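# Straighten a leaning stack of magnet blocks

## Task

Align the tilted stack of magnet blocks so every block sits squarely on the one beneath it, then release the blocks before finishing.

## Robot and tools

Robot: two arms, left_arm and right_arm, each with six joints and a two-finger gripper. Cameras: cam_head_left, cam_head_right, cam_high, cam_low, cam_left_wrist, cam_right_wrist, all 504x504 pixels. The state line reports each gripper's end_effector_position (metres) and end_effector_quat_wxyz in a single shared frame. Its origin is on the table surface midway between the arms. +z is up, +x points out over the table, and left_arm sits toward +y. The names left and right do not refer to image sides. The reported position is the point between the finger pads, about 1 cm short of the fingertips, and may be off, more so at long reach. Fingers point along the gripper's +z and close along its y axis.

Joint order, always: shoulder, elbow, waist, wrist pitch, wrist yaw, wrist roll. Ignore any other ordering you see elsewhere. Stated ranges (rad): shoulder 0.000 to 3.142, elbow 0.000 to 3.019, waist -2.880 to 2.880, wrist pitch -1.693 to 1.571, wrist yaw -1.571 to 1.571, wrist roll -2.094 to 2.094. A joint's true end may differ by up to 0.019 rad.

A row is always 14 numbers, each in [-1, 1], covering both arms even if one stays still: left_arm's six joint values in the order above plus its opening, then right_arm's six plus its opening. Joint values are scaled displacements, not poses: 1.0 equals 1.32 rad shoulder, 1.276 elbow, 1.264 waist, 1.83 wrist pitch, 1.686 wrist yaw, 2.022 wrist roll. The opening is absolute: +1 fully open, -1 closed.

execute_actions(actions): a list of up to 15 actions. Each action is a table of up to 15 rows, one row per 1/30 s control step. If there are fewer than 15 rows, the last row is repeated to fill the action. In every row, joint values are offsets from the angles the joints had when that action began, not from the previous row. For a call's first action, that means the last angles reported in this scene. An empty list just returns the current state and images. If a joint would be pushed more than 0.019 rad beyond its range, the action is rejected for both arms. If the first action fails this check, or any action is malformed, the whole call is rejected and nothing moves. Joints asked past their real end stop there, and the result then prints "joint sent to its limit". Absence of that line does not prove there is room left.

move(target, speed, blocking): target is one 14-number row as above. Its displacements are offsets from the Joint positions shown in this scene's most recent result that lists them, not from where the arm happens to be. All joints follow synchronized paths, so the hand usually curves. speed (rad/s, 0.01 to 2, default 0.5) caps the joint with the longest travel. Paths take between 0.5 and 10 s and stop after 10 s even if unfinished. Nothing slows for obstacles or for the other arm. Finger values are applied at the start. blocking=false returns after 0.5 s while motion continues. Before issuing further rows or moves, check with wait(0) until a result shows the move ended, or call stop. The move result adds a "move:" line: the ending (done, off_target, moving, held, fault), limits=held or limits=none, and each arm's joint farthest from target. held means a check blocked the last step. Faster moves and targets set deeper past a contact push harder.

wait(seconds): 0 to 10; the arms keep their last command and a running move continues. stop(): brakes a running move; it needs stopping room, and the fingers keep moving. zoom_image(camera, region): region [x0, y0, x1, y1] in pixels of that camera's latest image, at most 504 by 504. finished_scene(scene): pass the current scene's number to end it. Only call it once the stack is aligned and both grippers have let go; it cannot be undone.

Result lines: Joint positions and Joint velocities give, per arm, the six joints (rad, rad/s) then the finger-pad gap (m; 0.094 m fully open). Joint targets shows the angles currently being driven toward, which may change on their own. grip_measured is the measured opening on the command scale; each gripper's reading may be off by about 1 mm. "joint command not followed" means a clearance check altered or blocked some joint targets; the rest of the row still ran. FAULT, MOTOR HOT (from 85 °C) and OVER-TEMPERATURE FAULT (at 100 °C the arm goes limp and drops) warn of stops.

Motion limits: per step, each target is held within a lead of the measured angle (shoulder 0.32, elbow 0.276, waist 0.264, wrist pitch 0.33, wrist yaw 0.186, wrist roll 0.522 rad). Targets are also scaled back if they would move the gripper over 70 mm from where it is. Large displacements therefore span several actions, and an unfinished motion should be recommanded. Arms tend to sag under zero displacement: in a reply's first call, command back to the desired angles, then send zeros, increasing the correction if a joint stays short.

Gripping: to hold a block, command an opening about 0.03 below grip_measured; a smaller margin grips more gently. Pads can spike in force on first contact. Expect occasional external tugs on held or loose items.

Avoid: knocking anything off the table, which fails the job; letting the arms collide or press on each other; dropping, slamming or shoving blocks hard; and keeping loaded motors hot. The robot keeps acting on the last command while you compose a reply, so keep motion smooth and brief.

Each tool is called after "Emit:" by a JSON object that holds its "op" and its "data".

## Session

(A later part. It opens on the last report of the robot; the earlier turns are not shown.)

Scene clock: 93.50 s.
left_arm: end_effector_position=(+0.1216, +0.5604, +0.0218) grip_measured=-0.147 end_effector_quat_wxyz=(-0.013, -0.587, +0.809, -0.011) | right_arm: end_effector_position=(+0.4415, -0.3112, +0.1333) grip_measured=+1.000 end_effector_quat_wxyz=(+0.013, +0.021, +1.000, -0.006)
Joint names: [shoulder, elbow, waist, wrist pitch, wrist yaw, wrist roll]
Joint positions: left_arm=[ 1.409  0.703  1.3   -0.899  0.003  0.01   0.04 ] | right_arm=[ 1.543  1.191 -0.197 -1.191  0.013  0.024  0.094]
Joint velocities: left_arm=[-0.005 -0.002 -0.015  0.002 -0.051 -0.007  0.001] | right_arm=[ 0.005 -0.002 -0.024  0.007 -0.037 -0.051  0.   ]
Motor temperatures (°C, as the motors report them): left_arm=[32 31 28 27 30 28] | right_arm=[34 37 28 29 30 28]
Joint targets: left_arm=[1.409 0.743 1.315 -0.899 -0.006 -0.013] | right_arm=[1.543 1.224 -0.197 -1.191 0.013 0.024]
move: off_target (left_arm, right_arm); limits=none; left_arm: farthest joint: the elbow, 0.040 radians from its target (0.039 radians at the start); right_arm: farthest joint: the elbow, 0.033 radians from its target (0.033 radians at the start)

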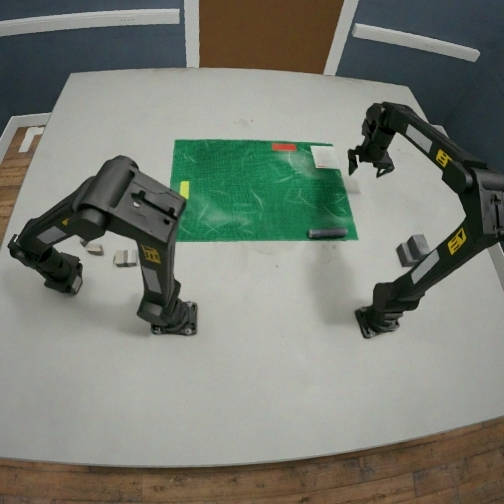

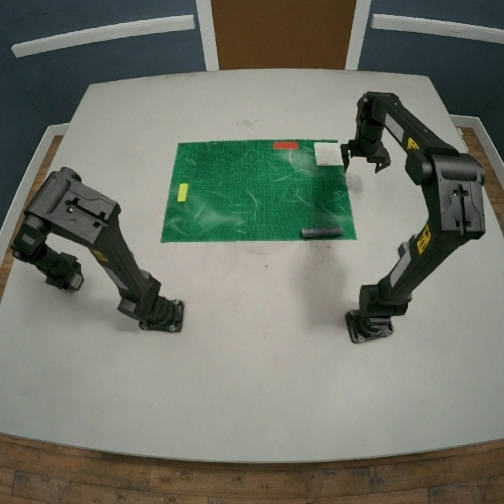

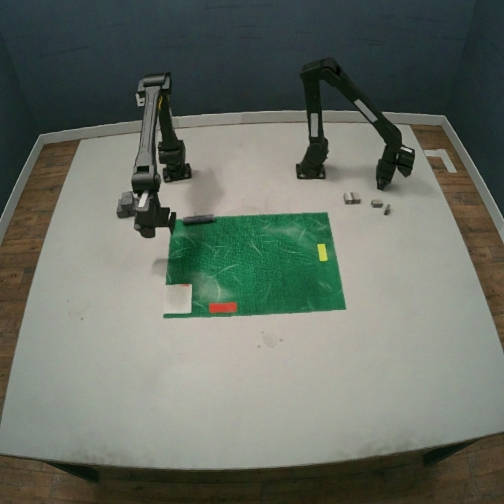

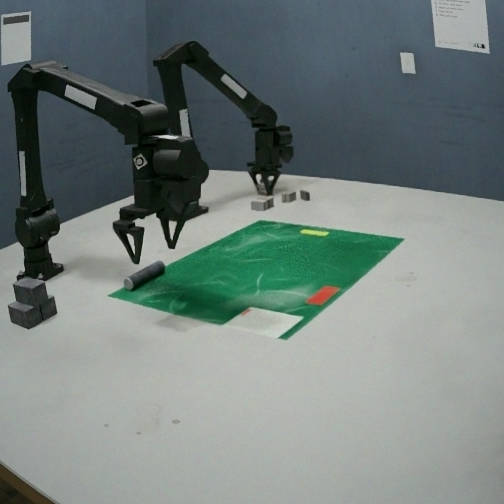

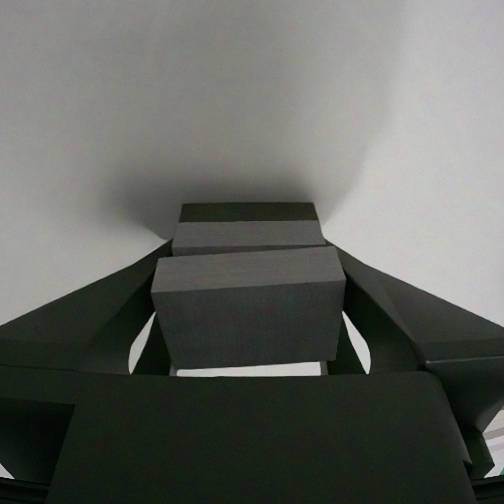

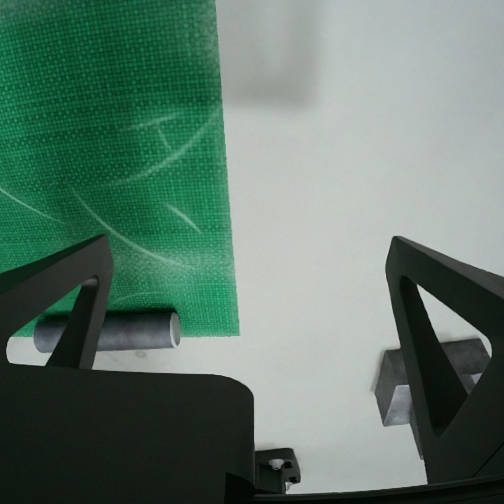

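Emit:
{"op": "execute_actions", "data": {"actions": []}}

Scene clock: 97.80 s.
left_arm: end_effector_position=(+0.1216, +0.5604, +0.0218) grip_measured=-0.147 end_effector_quat_wxyz=(-0.013, -0.587, +0.809, -0.011) | right_arm: end_effector_position=(+0.4415, -0.3112, +0.1333) grip_measured=+1.000 end_effector_quat_wxyz=(+0.013, +0.021, +1.000, -0.006)
Joint names: [shoulder, elbow, waist, wrist pitch, wrist yaw, wrist roll]
Joint positions: left_arm=[ 1.409  0.703  1.3   -0.899  0.003  0.009  0.04 ] | right_arm=[ 1.543  1.191 -0.197 -1.191  0.013  0.024  0.094]
Joint velocities: left_arm=[-0.005 -0.007 -0.005  0.002 -0.007 -0.081  0.   ] | right_arm=[ 0.005 -0.012 -0.005  0.002  0.066 -0.007  0.   ]
Motor temperatures (°C, as the motors report them): left_arm=[32 31 28 27 30 28] | right_arm=[34 37 28 29 30 28]
Joint targets: left_arm=[1.409 0.743 1.315 -0.899 -0.006 -0.013] | right_arm=[1.543 1.224 -0.197 -1.191 0.013 0.024]

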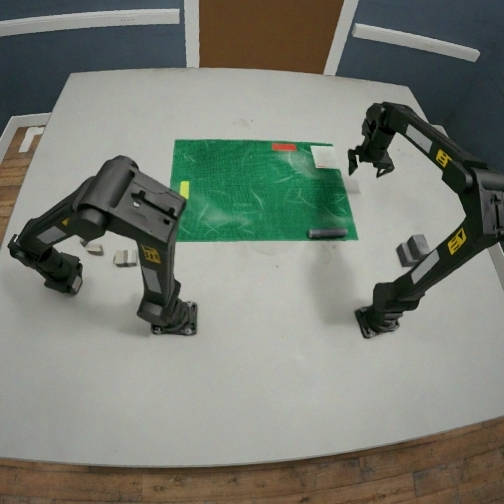

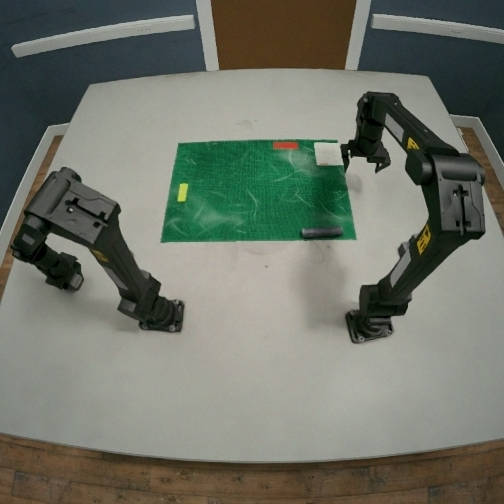

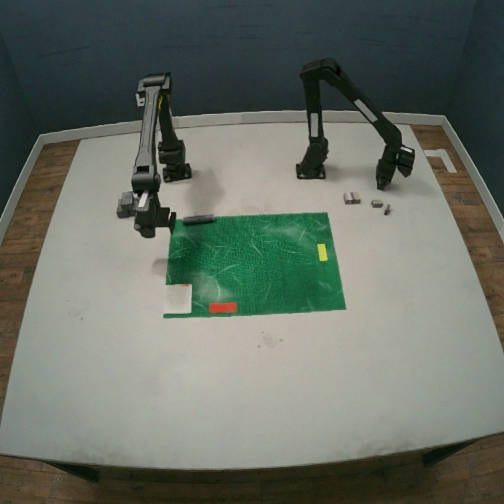

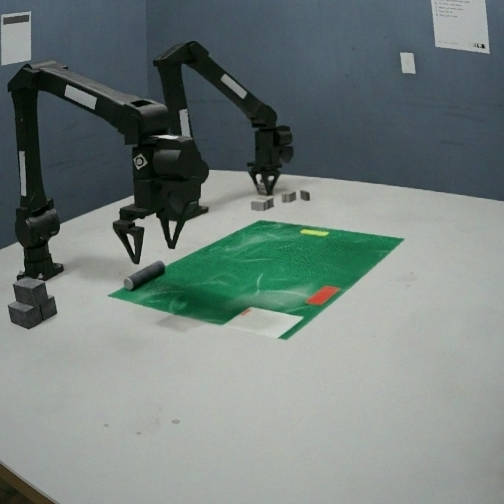

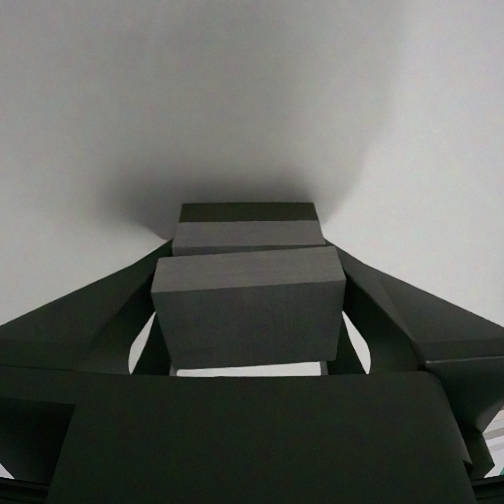

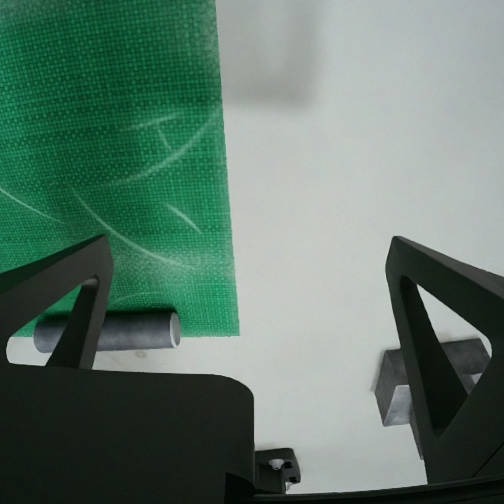

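Emit:
{"op": "execute_actions", "data": {"actions": [[[0,0.031,0,0,0,0,0.1,0,0.026,0,0,0,0,1]],[[-0.036,0.05,0,-0.035,0,0,0.1,0,0.026,0,0,0,0,1]],[[0,0.03,0,0,0,0,0.1,0,0.026,0,0,0,0,1]]]}}

Scene clock: 100.90 s.
left_arm: end_effector_position=(+0.1234, +0.5658, +0.0417) grip_measured=+0.098 end_effector_quat_wxyz=(-0.005, -0.587, +0.809, -0.005) | right_arm: end_effector_position=(+0.4415, -0.3112, +0.1333) grip_measured=+1.000 end_effector_quat_wxyz=(+0.013, +0.021, +1.000, -0.006)
Joint names: [shoulder, elbow, waist, wrist pitch, wrist yaw, wrist roll]
Joint positions: left_arm=[ 1.37   0.731  1.3   -0.947  0.003  0.009  0.052] | right_arm=[ 1.543  1.191 -0.197 -1.191  0.013  0.024  0.094]
Joint velocities: left_arm=[-0.005 -0.007 -0.005  0.012 -0.037 -0.022 -0.   ] | right_arm=[-0.015  0.002 -0.005 -0.017  0.007 -0.066  0.   ]
Motor temperatures (°C, as the motors report them): left_arm=[32 31 28 27 30 28] | right_arm=[34 37 28 29 30 28]
Joint targets: left_arm=[1.370 0.770 1.300 -0.947 0.003 0.009] | right_arm=[1.543 1.224 -0.197 -1.191 0.013 0.024]

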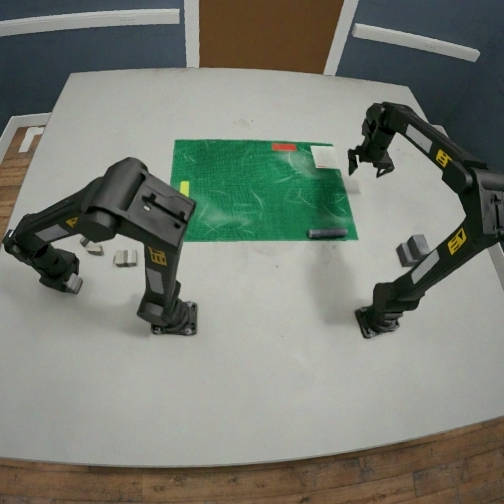

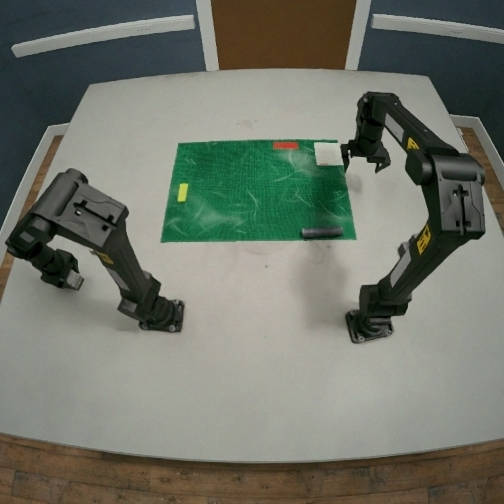

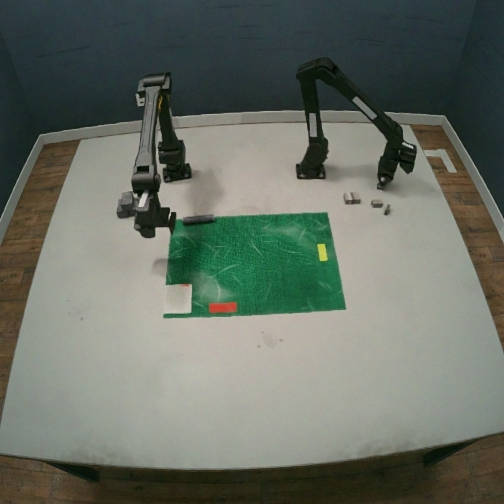

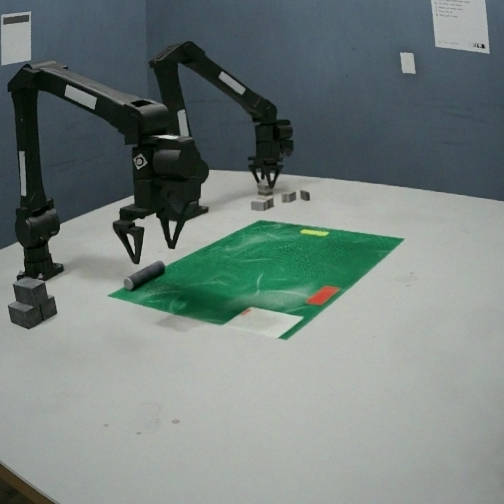

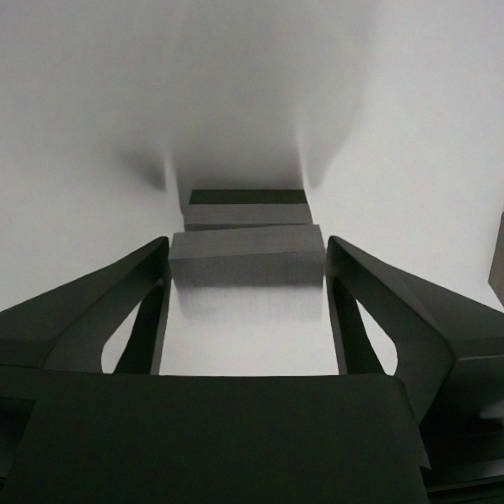

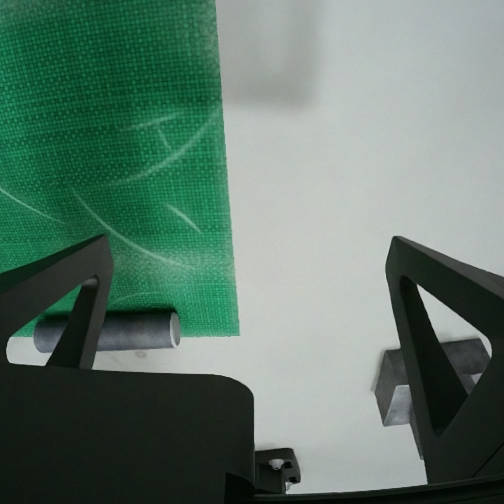

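Emit:
{"op": "execute_actions", "data": {"actions": [[[0,-0.012,0,0,0,0,0.1,0,0.026,0,0,0,0,1]],[[0,0.01,0,0,0,0,-0.2,0,0.026,0,0,0,0,1]],[[0,0.01,0,0,0,0,-0.2,0,0.026,0,0,0,0,1]]]}}

Scene clock: 103.23 s.
left_arm: end_effector_position=(+0.1210, +0.5580, +0.0366) grip_measured=-0.149 end_effector_quat_wxyz=(-0.012, -0.587, +0.809, -0.011) | right_arm: end_effector_position=(+0.4415, -0.3112, +0.1333) grip_measured=+1.000 end_effector_quat_wxyz=(+0.013, +0.021, +1.000, -0.006)
Joint names: [shoulder, elbow, waist, wrist pitch, wrist yaw, wrist roll]
Joint positions: left_arm=[ 1.37   0.714  1.3   -0.947  0.003  0.009  0.04 ] | right_arm=[ 1.543  1.191 -0.197 -1.191  0.013  0.024  0.094]
Joint velocities: left_arm=[-0.005 -0.007  0.005  0.017 -0.066  0.022 -0.   ] | right_arm=[-0.005 -0.022 -0.005  0.022 -0.007  0.037  0.   ]
Motor temperatures (°C, as the motors report them): left_arm=[32 31 28 27 30 28] | right_arm=[34 37 28 29 30 28]
Joint targets: left_arm=[1.370 0.727 1.300 -0.947 0.003 0.009] | right_arm=[1.543 1.224 -0.197 -1.191 0.013 0.024]

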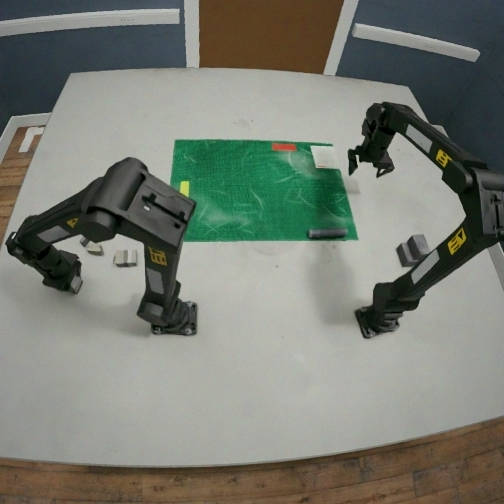

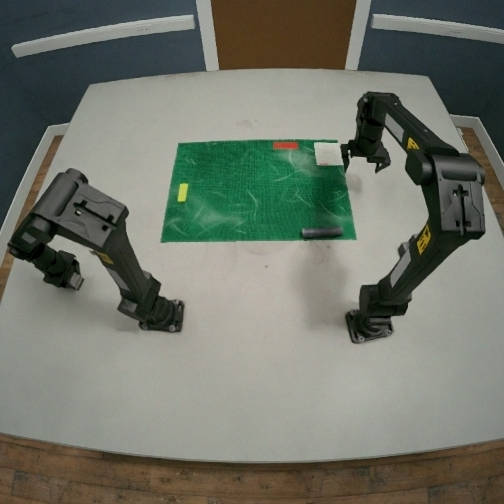

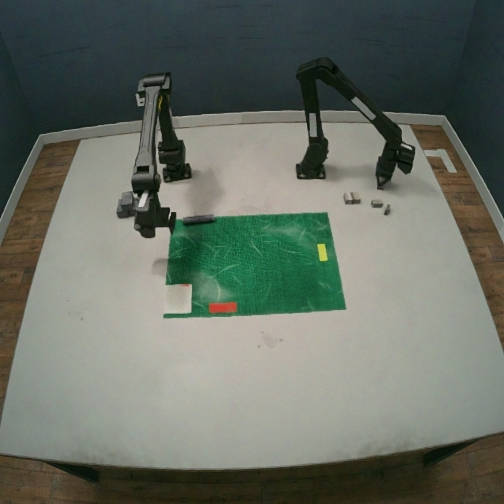

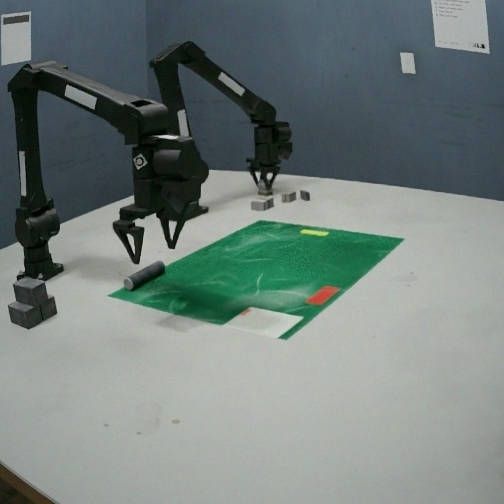

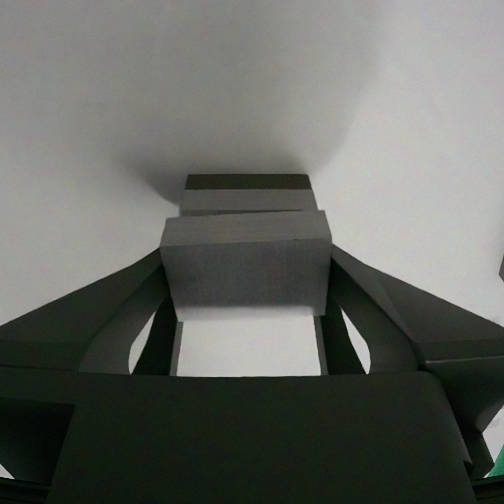

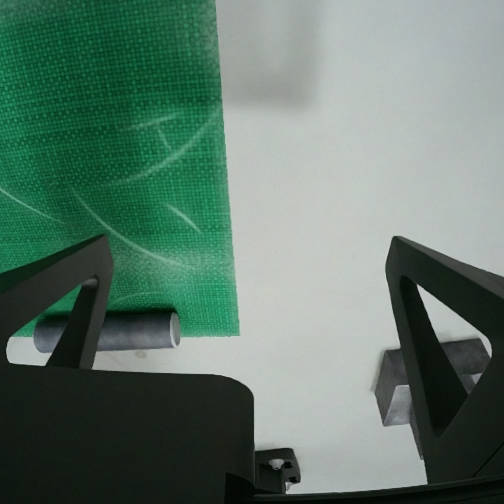

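Emit:
{"op": "execute_actions", "data": {"actions": [[[0,0.01,0,0,0,0,1,0,0.026,0,0,0,0,1]]]}}

Emit:
{"op": "move", "data": {"target": [0.022,-0.017,0,0.053,0,0.784,1,0,0.026,0,0,0,0,1], "speed": 1.2}}

Scene clock: 105.00 s.
left_arm: end_effector_position=(+0.1210, +0.5580, +0.0366) grip_measured=+1.000 end_effector_quat_wxyz=(-0.012, -0.587, +0.809, -0.011) | right_arm: end_effector_position=(+0.4415, -0.3112, +0.1333) grip_measured=+1.000 end_effector_quat_wxyz=(+0.013, +0.021, +1.000, -0.006)
Joint names: [shoulder, elbow, waist, wrist pitch, wrist yaw, wrist roll]
Joint positions: left_arm=[ 1.37   0.714  1.3   -0.947  0.003  0.009  0.094] | right_arm=[ 1.543  1.191 -0.197 -1.191  0.013  0.024  0.094]
Joint velocities: left_arm=[-0.005 -0.002  0.005 -0.012  0.066  0.051  0.   ] | right_arm=[-0.005 -0.017 -0.005  0.007  0.022  0.051  0.   ]
Motor temperatures (°C, as the motors report them): left_arm=[32 31 28 27 30 28] | right_arm=[34 37 28 29 30 28]
Joint targets: left_arm=[1.370 0.727 1.300 -0.947 0.003 0.009] | right_arm=[1.543 1.224 -0.197 -1.191 0.013 0.024]

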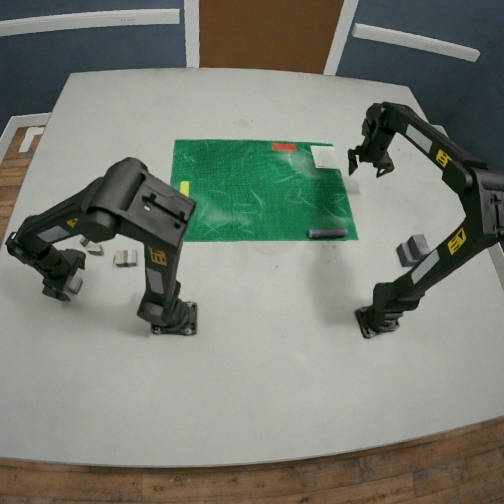

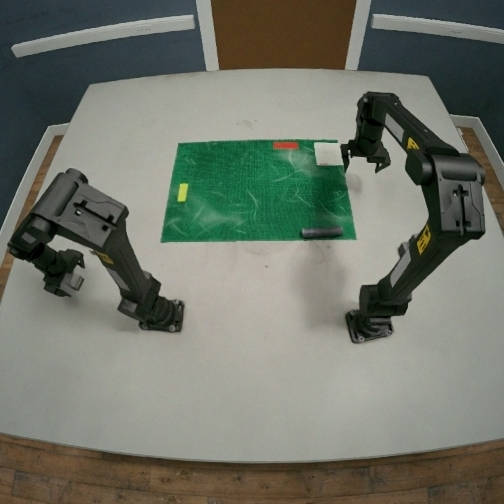

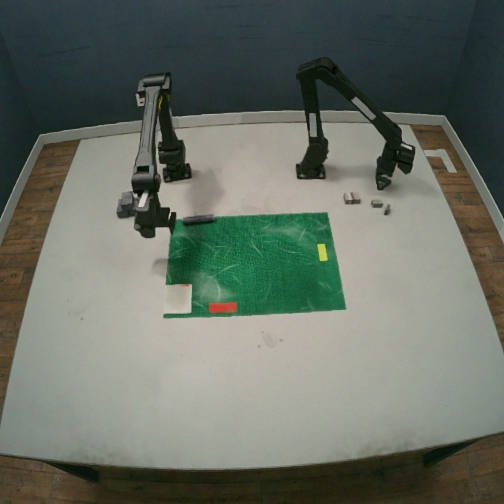

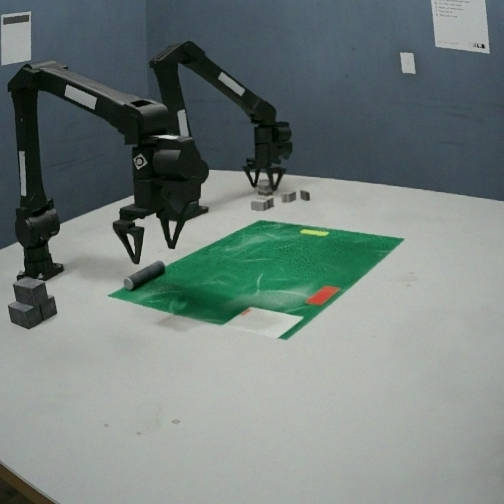

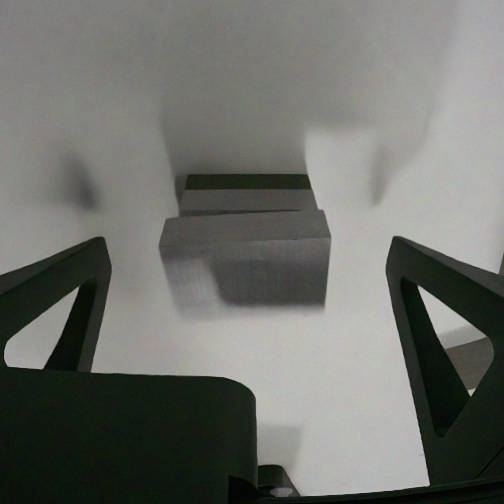

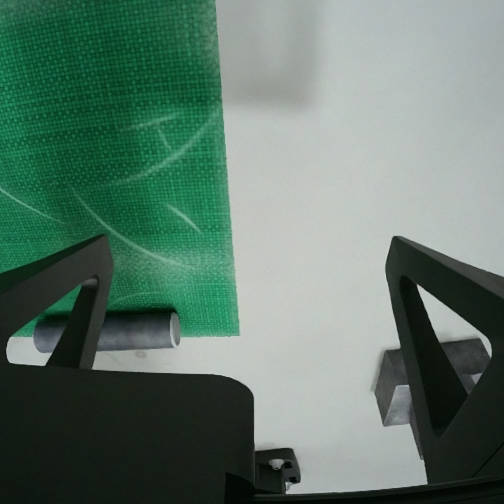

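Scene clock: 107.30 s.
left_arm: end_effector_position=(+0.1232, +0.5652, +0.0251) grip_measured=+1.000 end_effector_quat_wxyz=(+0.002, +0.157, +0.988, +0.004) | right_arm: end_effector_position=(+0.4415, -0.3112, +0.1333) grip_measured=+1.000 end_effector_quat_wxyz=(+0.013, +0.021, +1.000, -0.006)
Joint names: [shoulder, elbow, waist, wrist pitch, wrist yaw, wrist roll]
Joint positions: left_arm=[ 1.387  0.693  1.3   -0.867  0.003  1.58   0.094] | right_arm=[ 1.543  1.191 -0.197 -1.191  0.013  0.024  0.094]
Joint velocities: left_arm=[ 0.005  0.002 -0.005  0.007  0.022  0.037  0.   ] | right_arm=[-0.005 -0.002  0.005 -0.012  0.007  0.007  0.   ]
Motor temperatures (°C, as the motors report them): left_arm=[32 31 28 27 30 28] | right_arm=[34 37 28 29 30 28]
Joint targets: left_arm=[1.399 0.692 1.300 -0.850 0.003 1.594] | right_arm=[1.543 1.224 -0.197 -1.191 0.013 0.024]
move: off_target (right_arm); limits=none; left_arm: farthest joint: the wrist pitch, 0.017 radians from its target (0.097 radians at the start); right_arm: farthest joint: the elbow, 0.033 radians from its target (0.033 radians at the start)

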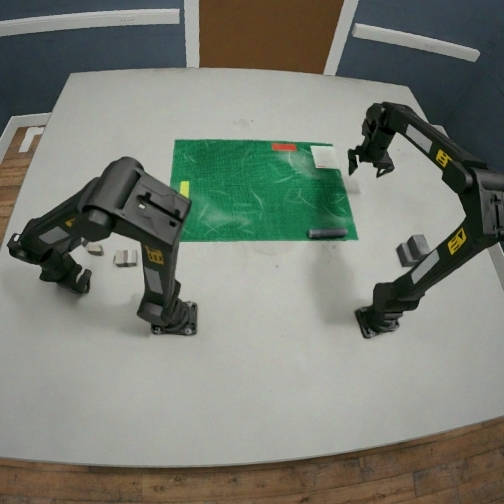

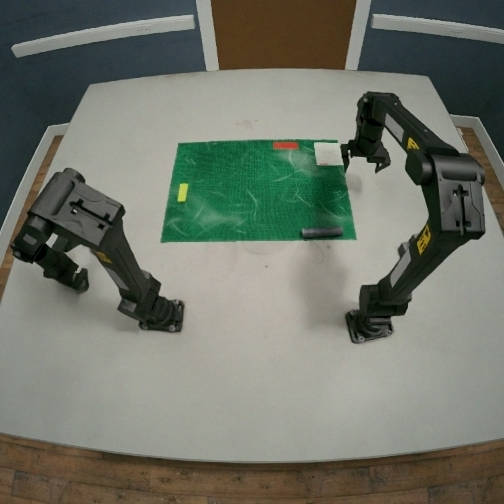

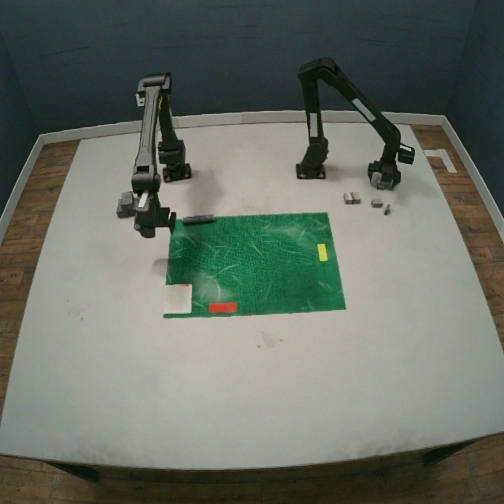

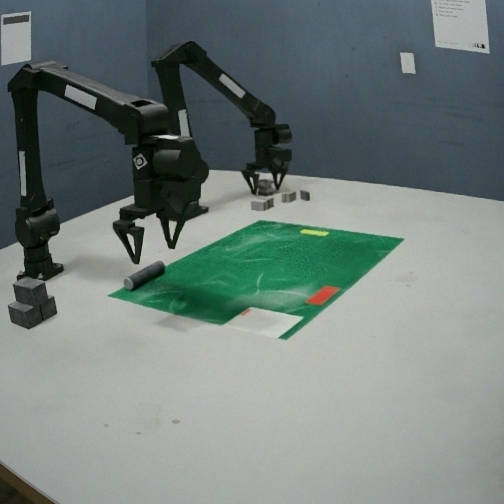

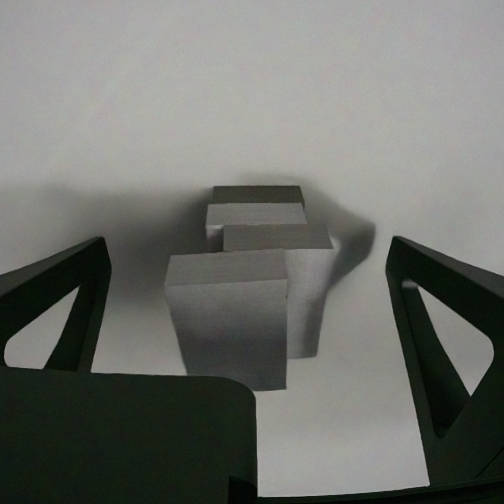

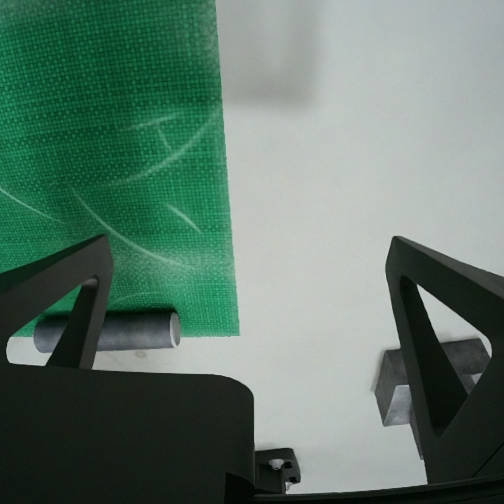

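Emit:
{"op": "execute_actions", "data": {"actions": [[[0,0.01,0,0,0,0,0.0,0,0.026,0,0,0,0,1]],[[0,0.01,0,0,0,0,-0.1,0,0.026,0,0,0,0,1],[0,0.01,0,0,0,0,-0.13,0,0.026,0,0,0,0,1],[0,0.01,0,0,0,0,-0.16,0,0.026,0,0,0,0,1],[0,0.01,0,0,0,0,-0.19,0,0.026,0,0,0,0,1],[0,0.01,0,0,0,0,-0.22,0,0.026,0,0,0,0,1],[0,0.01,0,0,0,0,-0.25,0,0.026,0,0,0,0,1],[0,0.01,0,0,0,0,-0.28,0,0.026,0,0,0,0,1],[0,0.01,0,0,0,0,-0.3,0,0.026,0,0,0,0,1],[0,0.01,0,0,0,0,-0.32,0,0.026,0,0,0,0,1],[0,0.01,0,0,0,0,-0.34,0,0.026,0,0,0,0,1],[0,0.01,0,0,0,0,-0.36,0,0.026,0,0,0,0,1],[0,0.01,0,0,0,0,-0.38,0,0.026,0,0,0,0,1],[0,0.01,0,0,0,0,-0.4,0,0.026,0,0,0,0,1],[0,0.01,0,0,0,0,-0.42,0,0.026,0,0,0,0,1],[0,0.01,0,0,0,0,-0.44,0,0.026,0,0,0,0,1]],[[0,0.01,0,0,0,0,-0.49,0,0.026,0,0,0,0,1]]]}}

Scene clock: 111.00 s.
left_arm: end_effector_position=(+0.1232, +0.5652, +0.0251) grip_measured=-0.440 end_effector_quat_wxyz=(+0.002, +0.157, +0.988, +0.004) | right_arm: end_effector_position=(+0.4415, -0.3112, +0.1333) grip_measured=+1.000 end_effector_quat_wxyz=(+0.013, +0.021, +1.000, -0.006)
Joint names: [shoulder, elbow, waist, wrist pitch, wrist yaw, wrist roll]
Joint positions: left_arm=[ 1.387  0.693  1.3   -0.868  0.003  1.58   0.026] | right_arm=[ 1.543  1.191 -0.197 -1.191  0.013  0.024  0.094]
Joint velocities: left_arm=[ 0.005 -0.012 -0.015  0.007 -0.051 -0.007  0.001] | right_arm=[-0.005 -0.012 -0.015 -0.012  0.007 -0.037  0.   ]
Motor temperatures (°C, as the motors report them): left_arm=[32 31 28 27 30 28] | right_arm=[34 38 28 29 30 28]
Joint targets: left_arm=[1.387 0.706 1.300 -0.868 0.003 1.580] | right_arm=[1.543 1.224 -0.197 -1.191 0.013 0.024]

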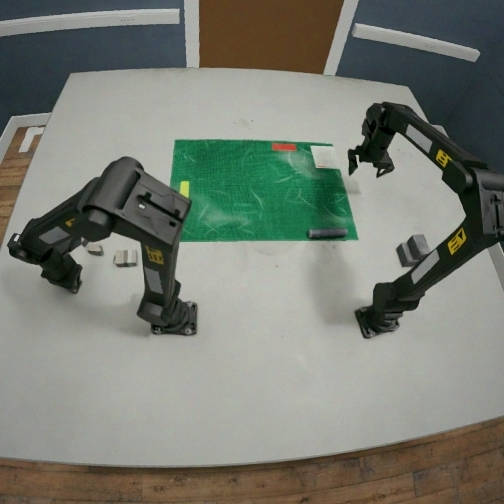

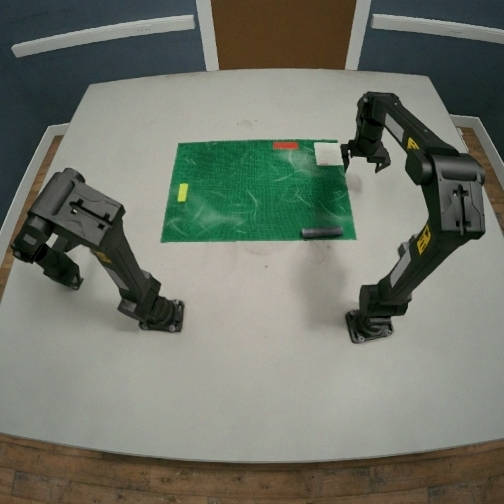

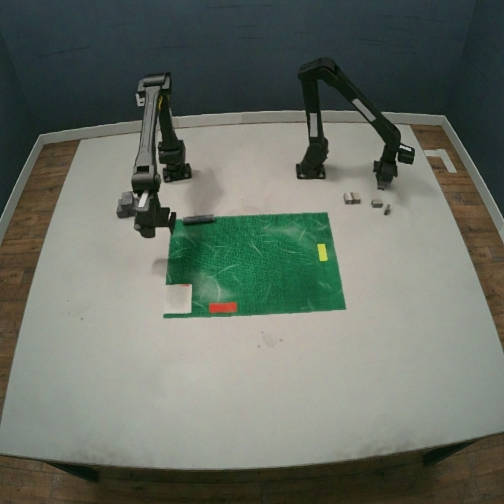

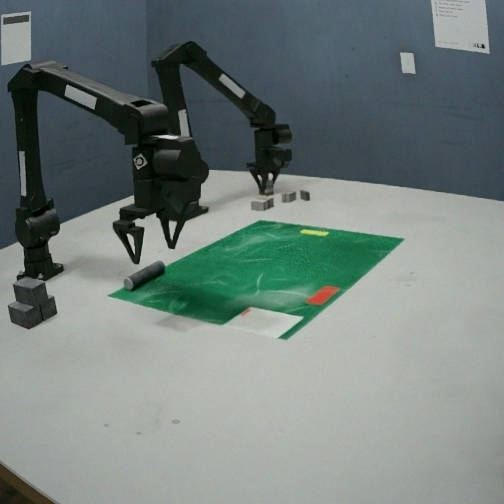

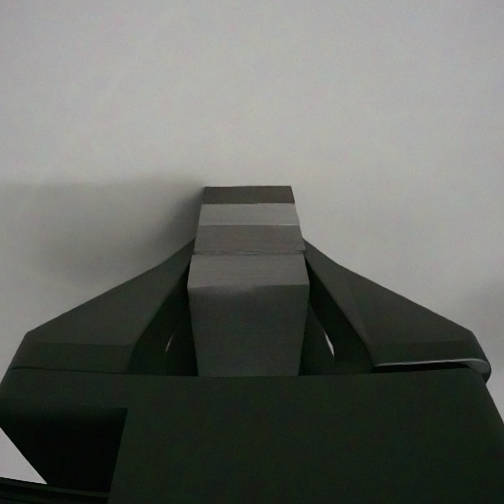

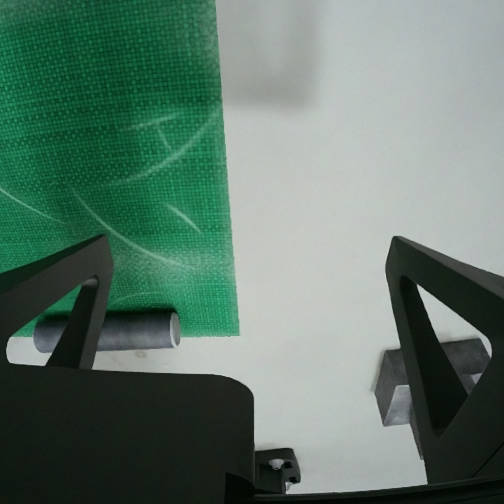

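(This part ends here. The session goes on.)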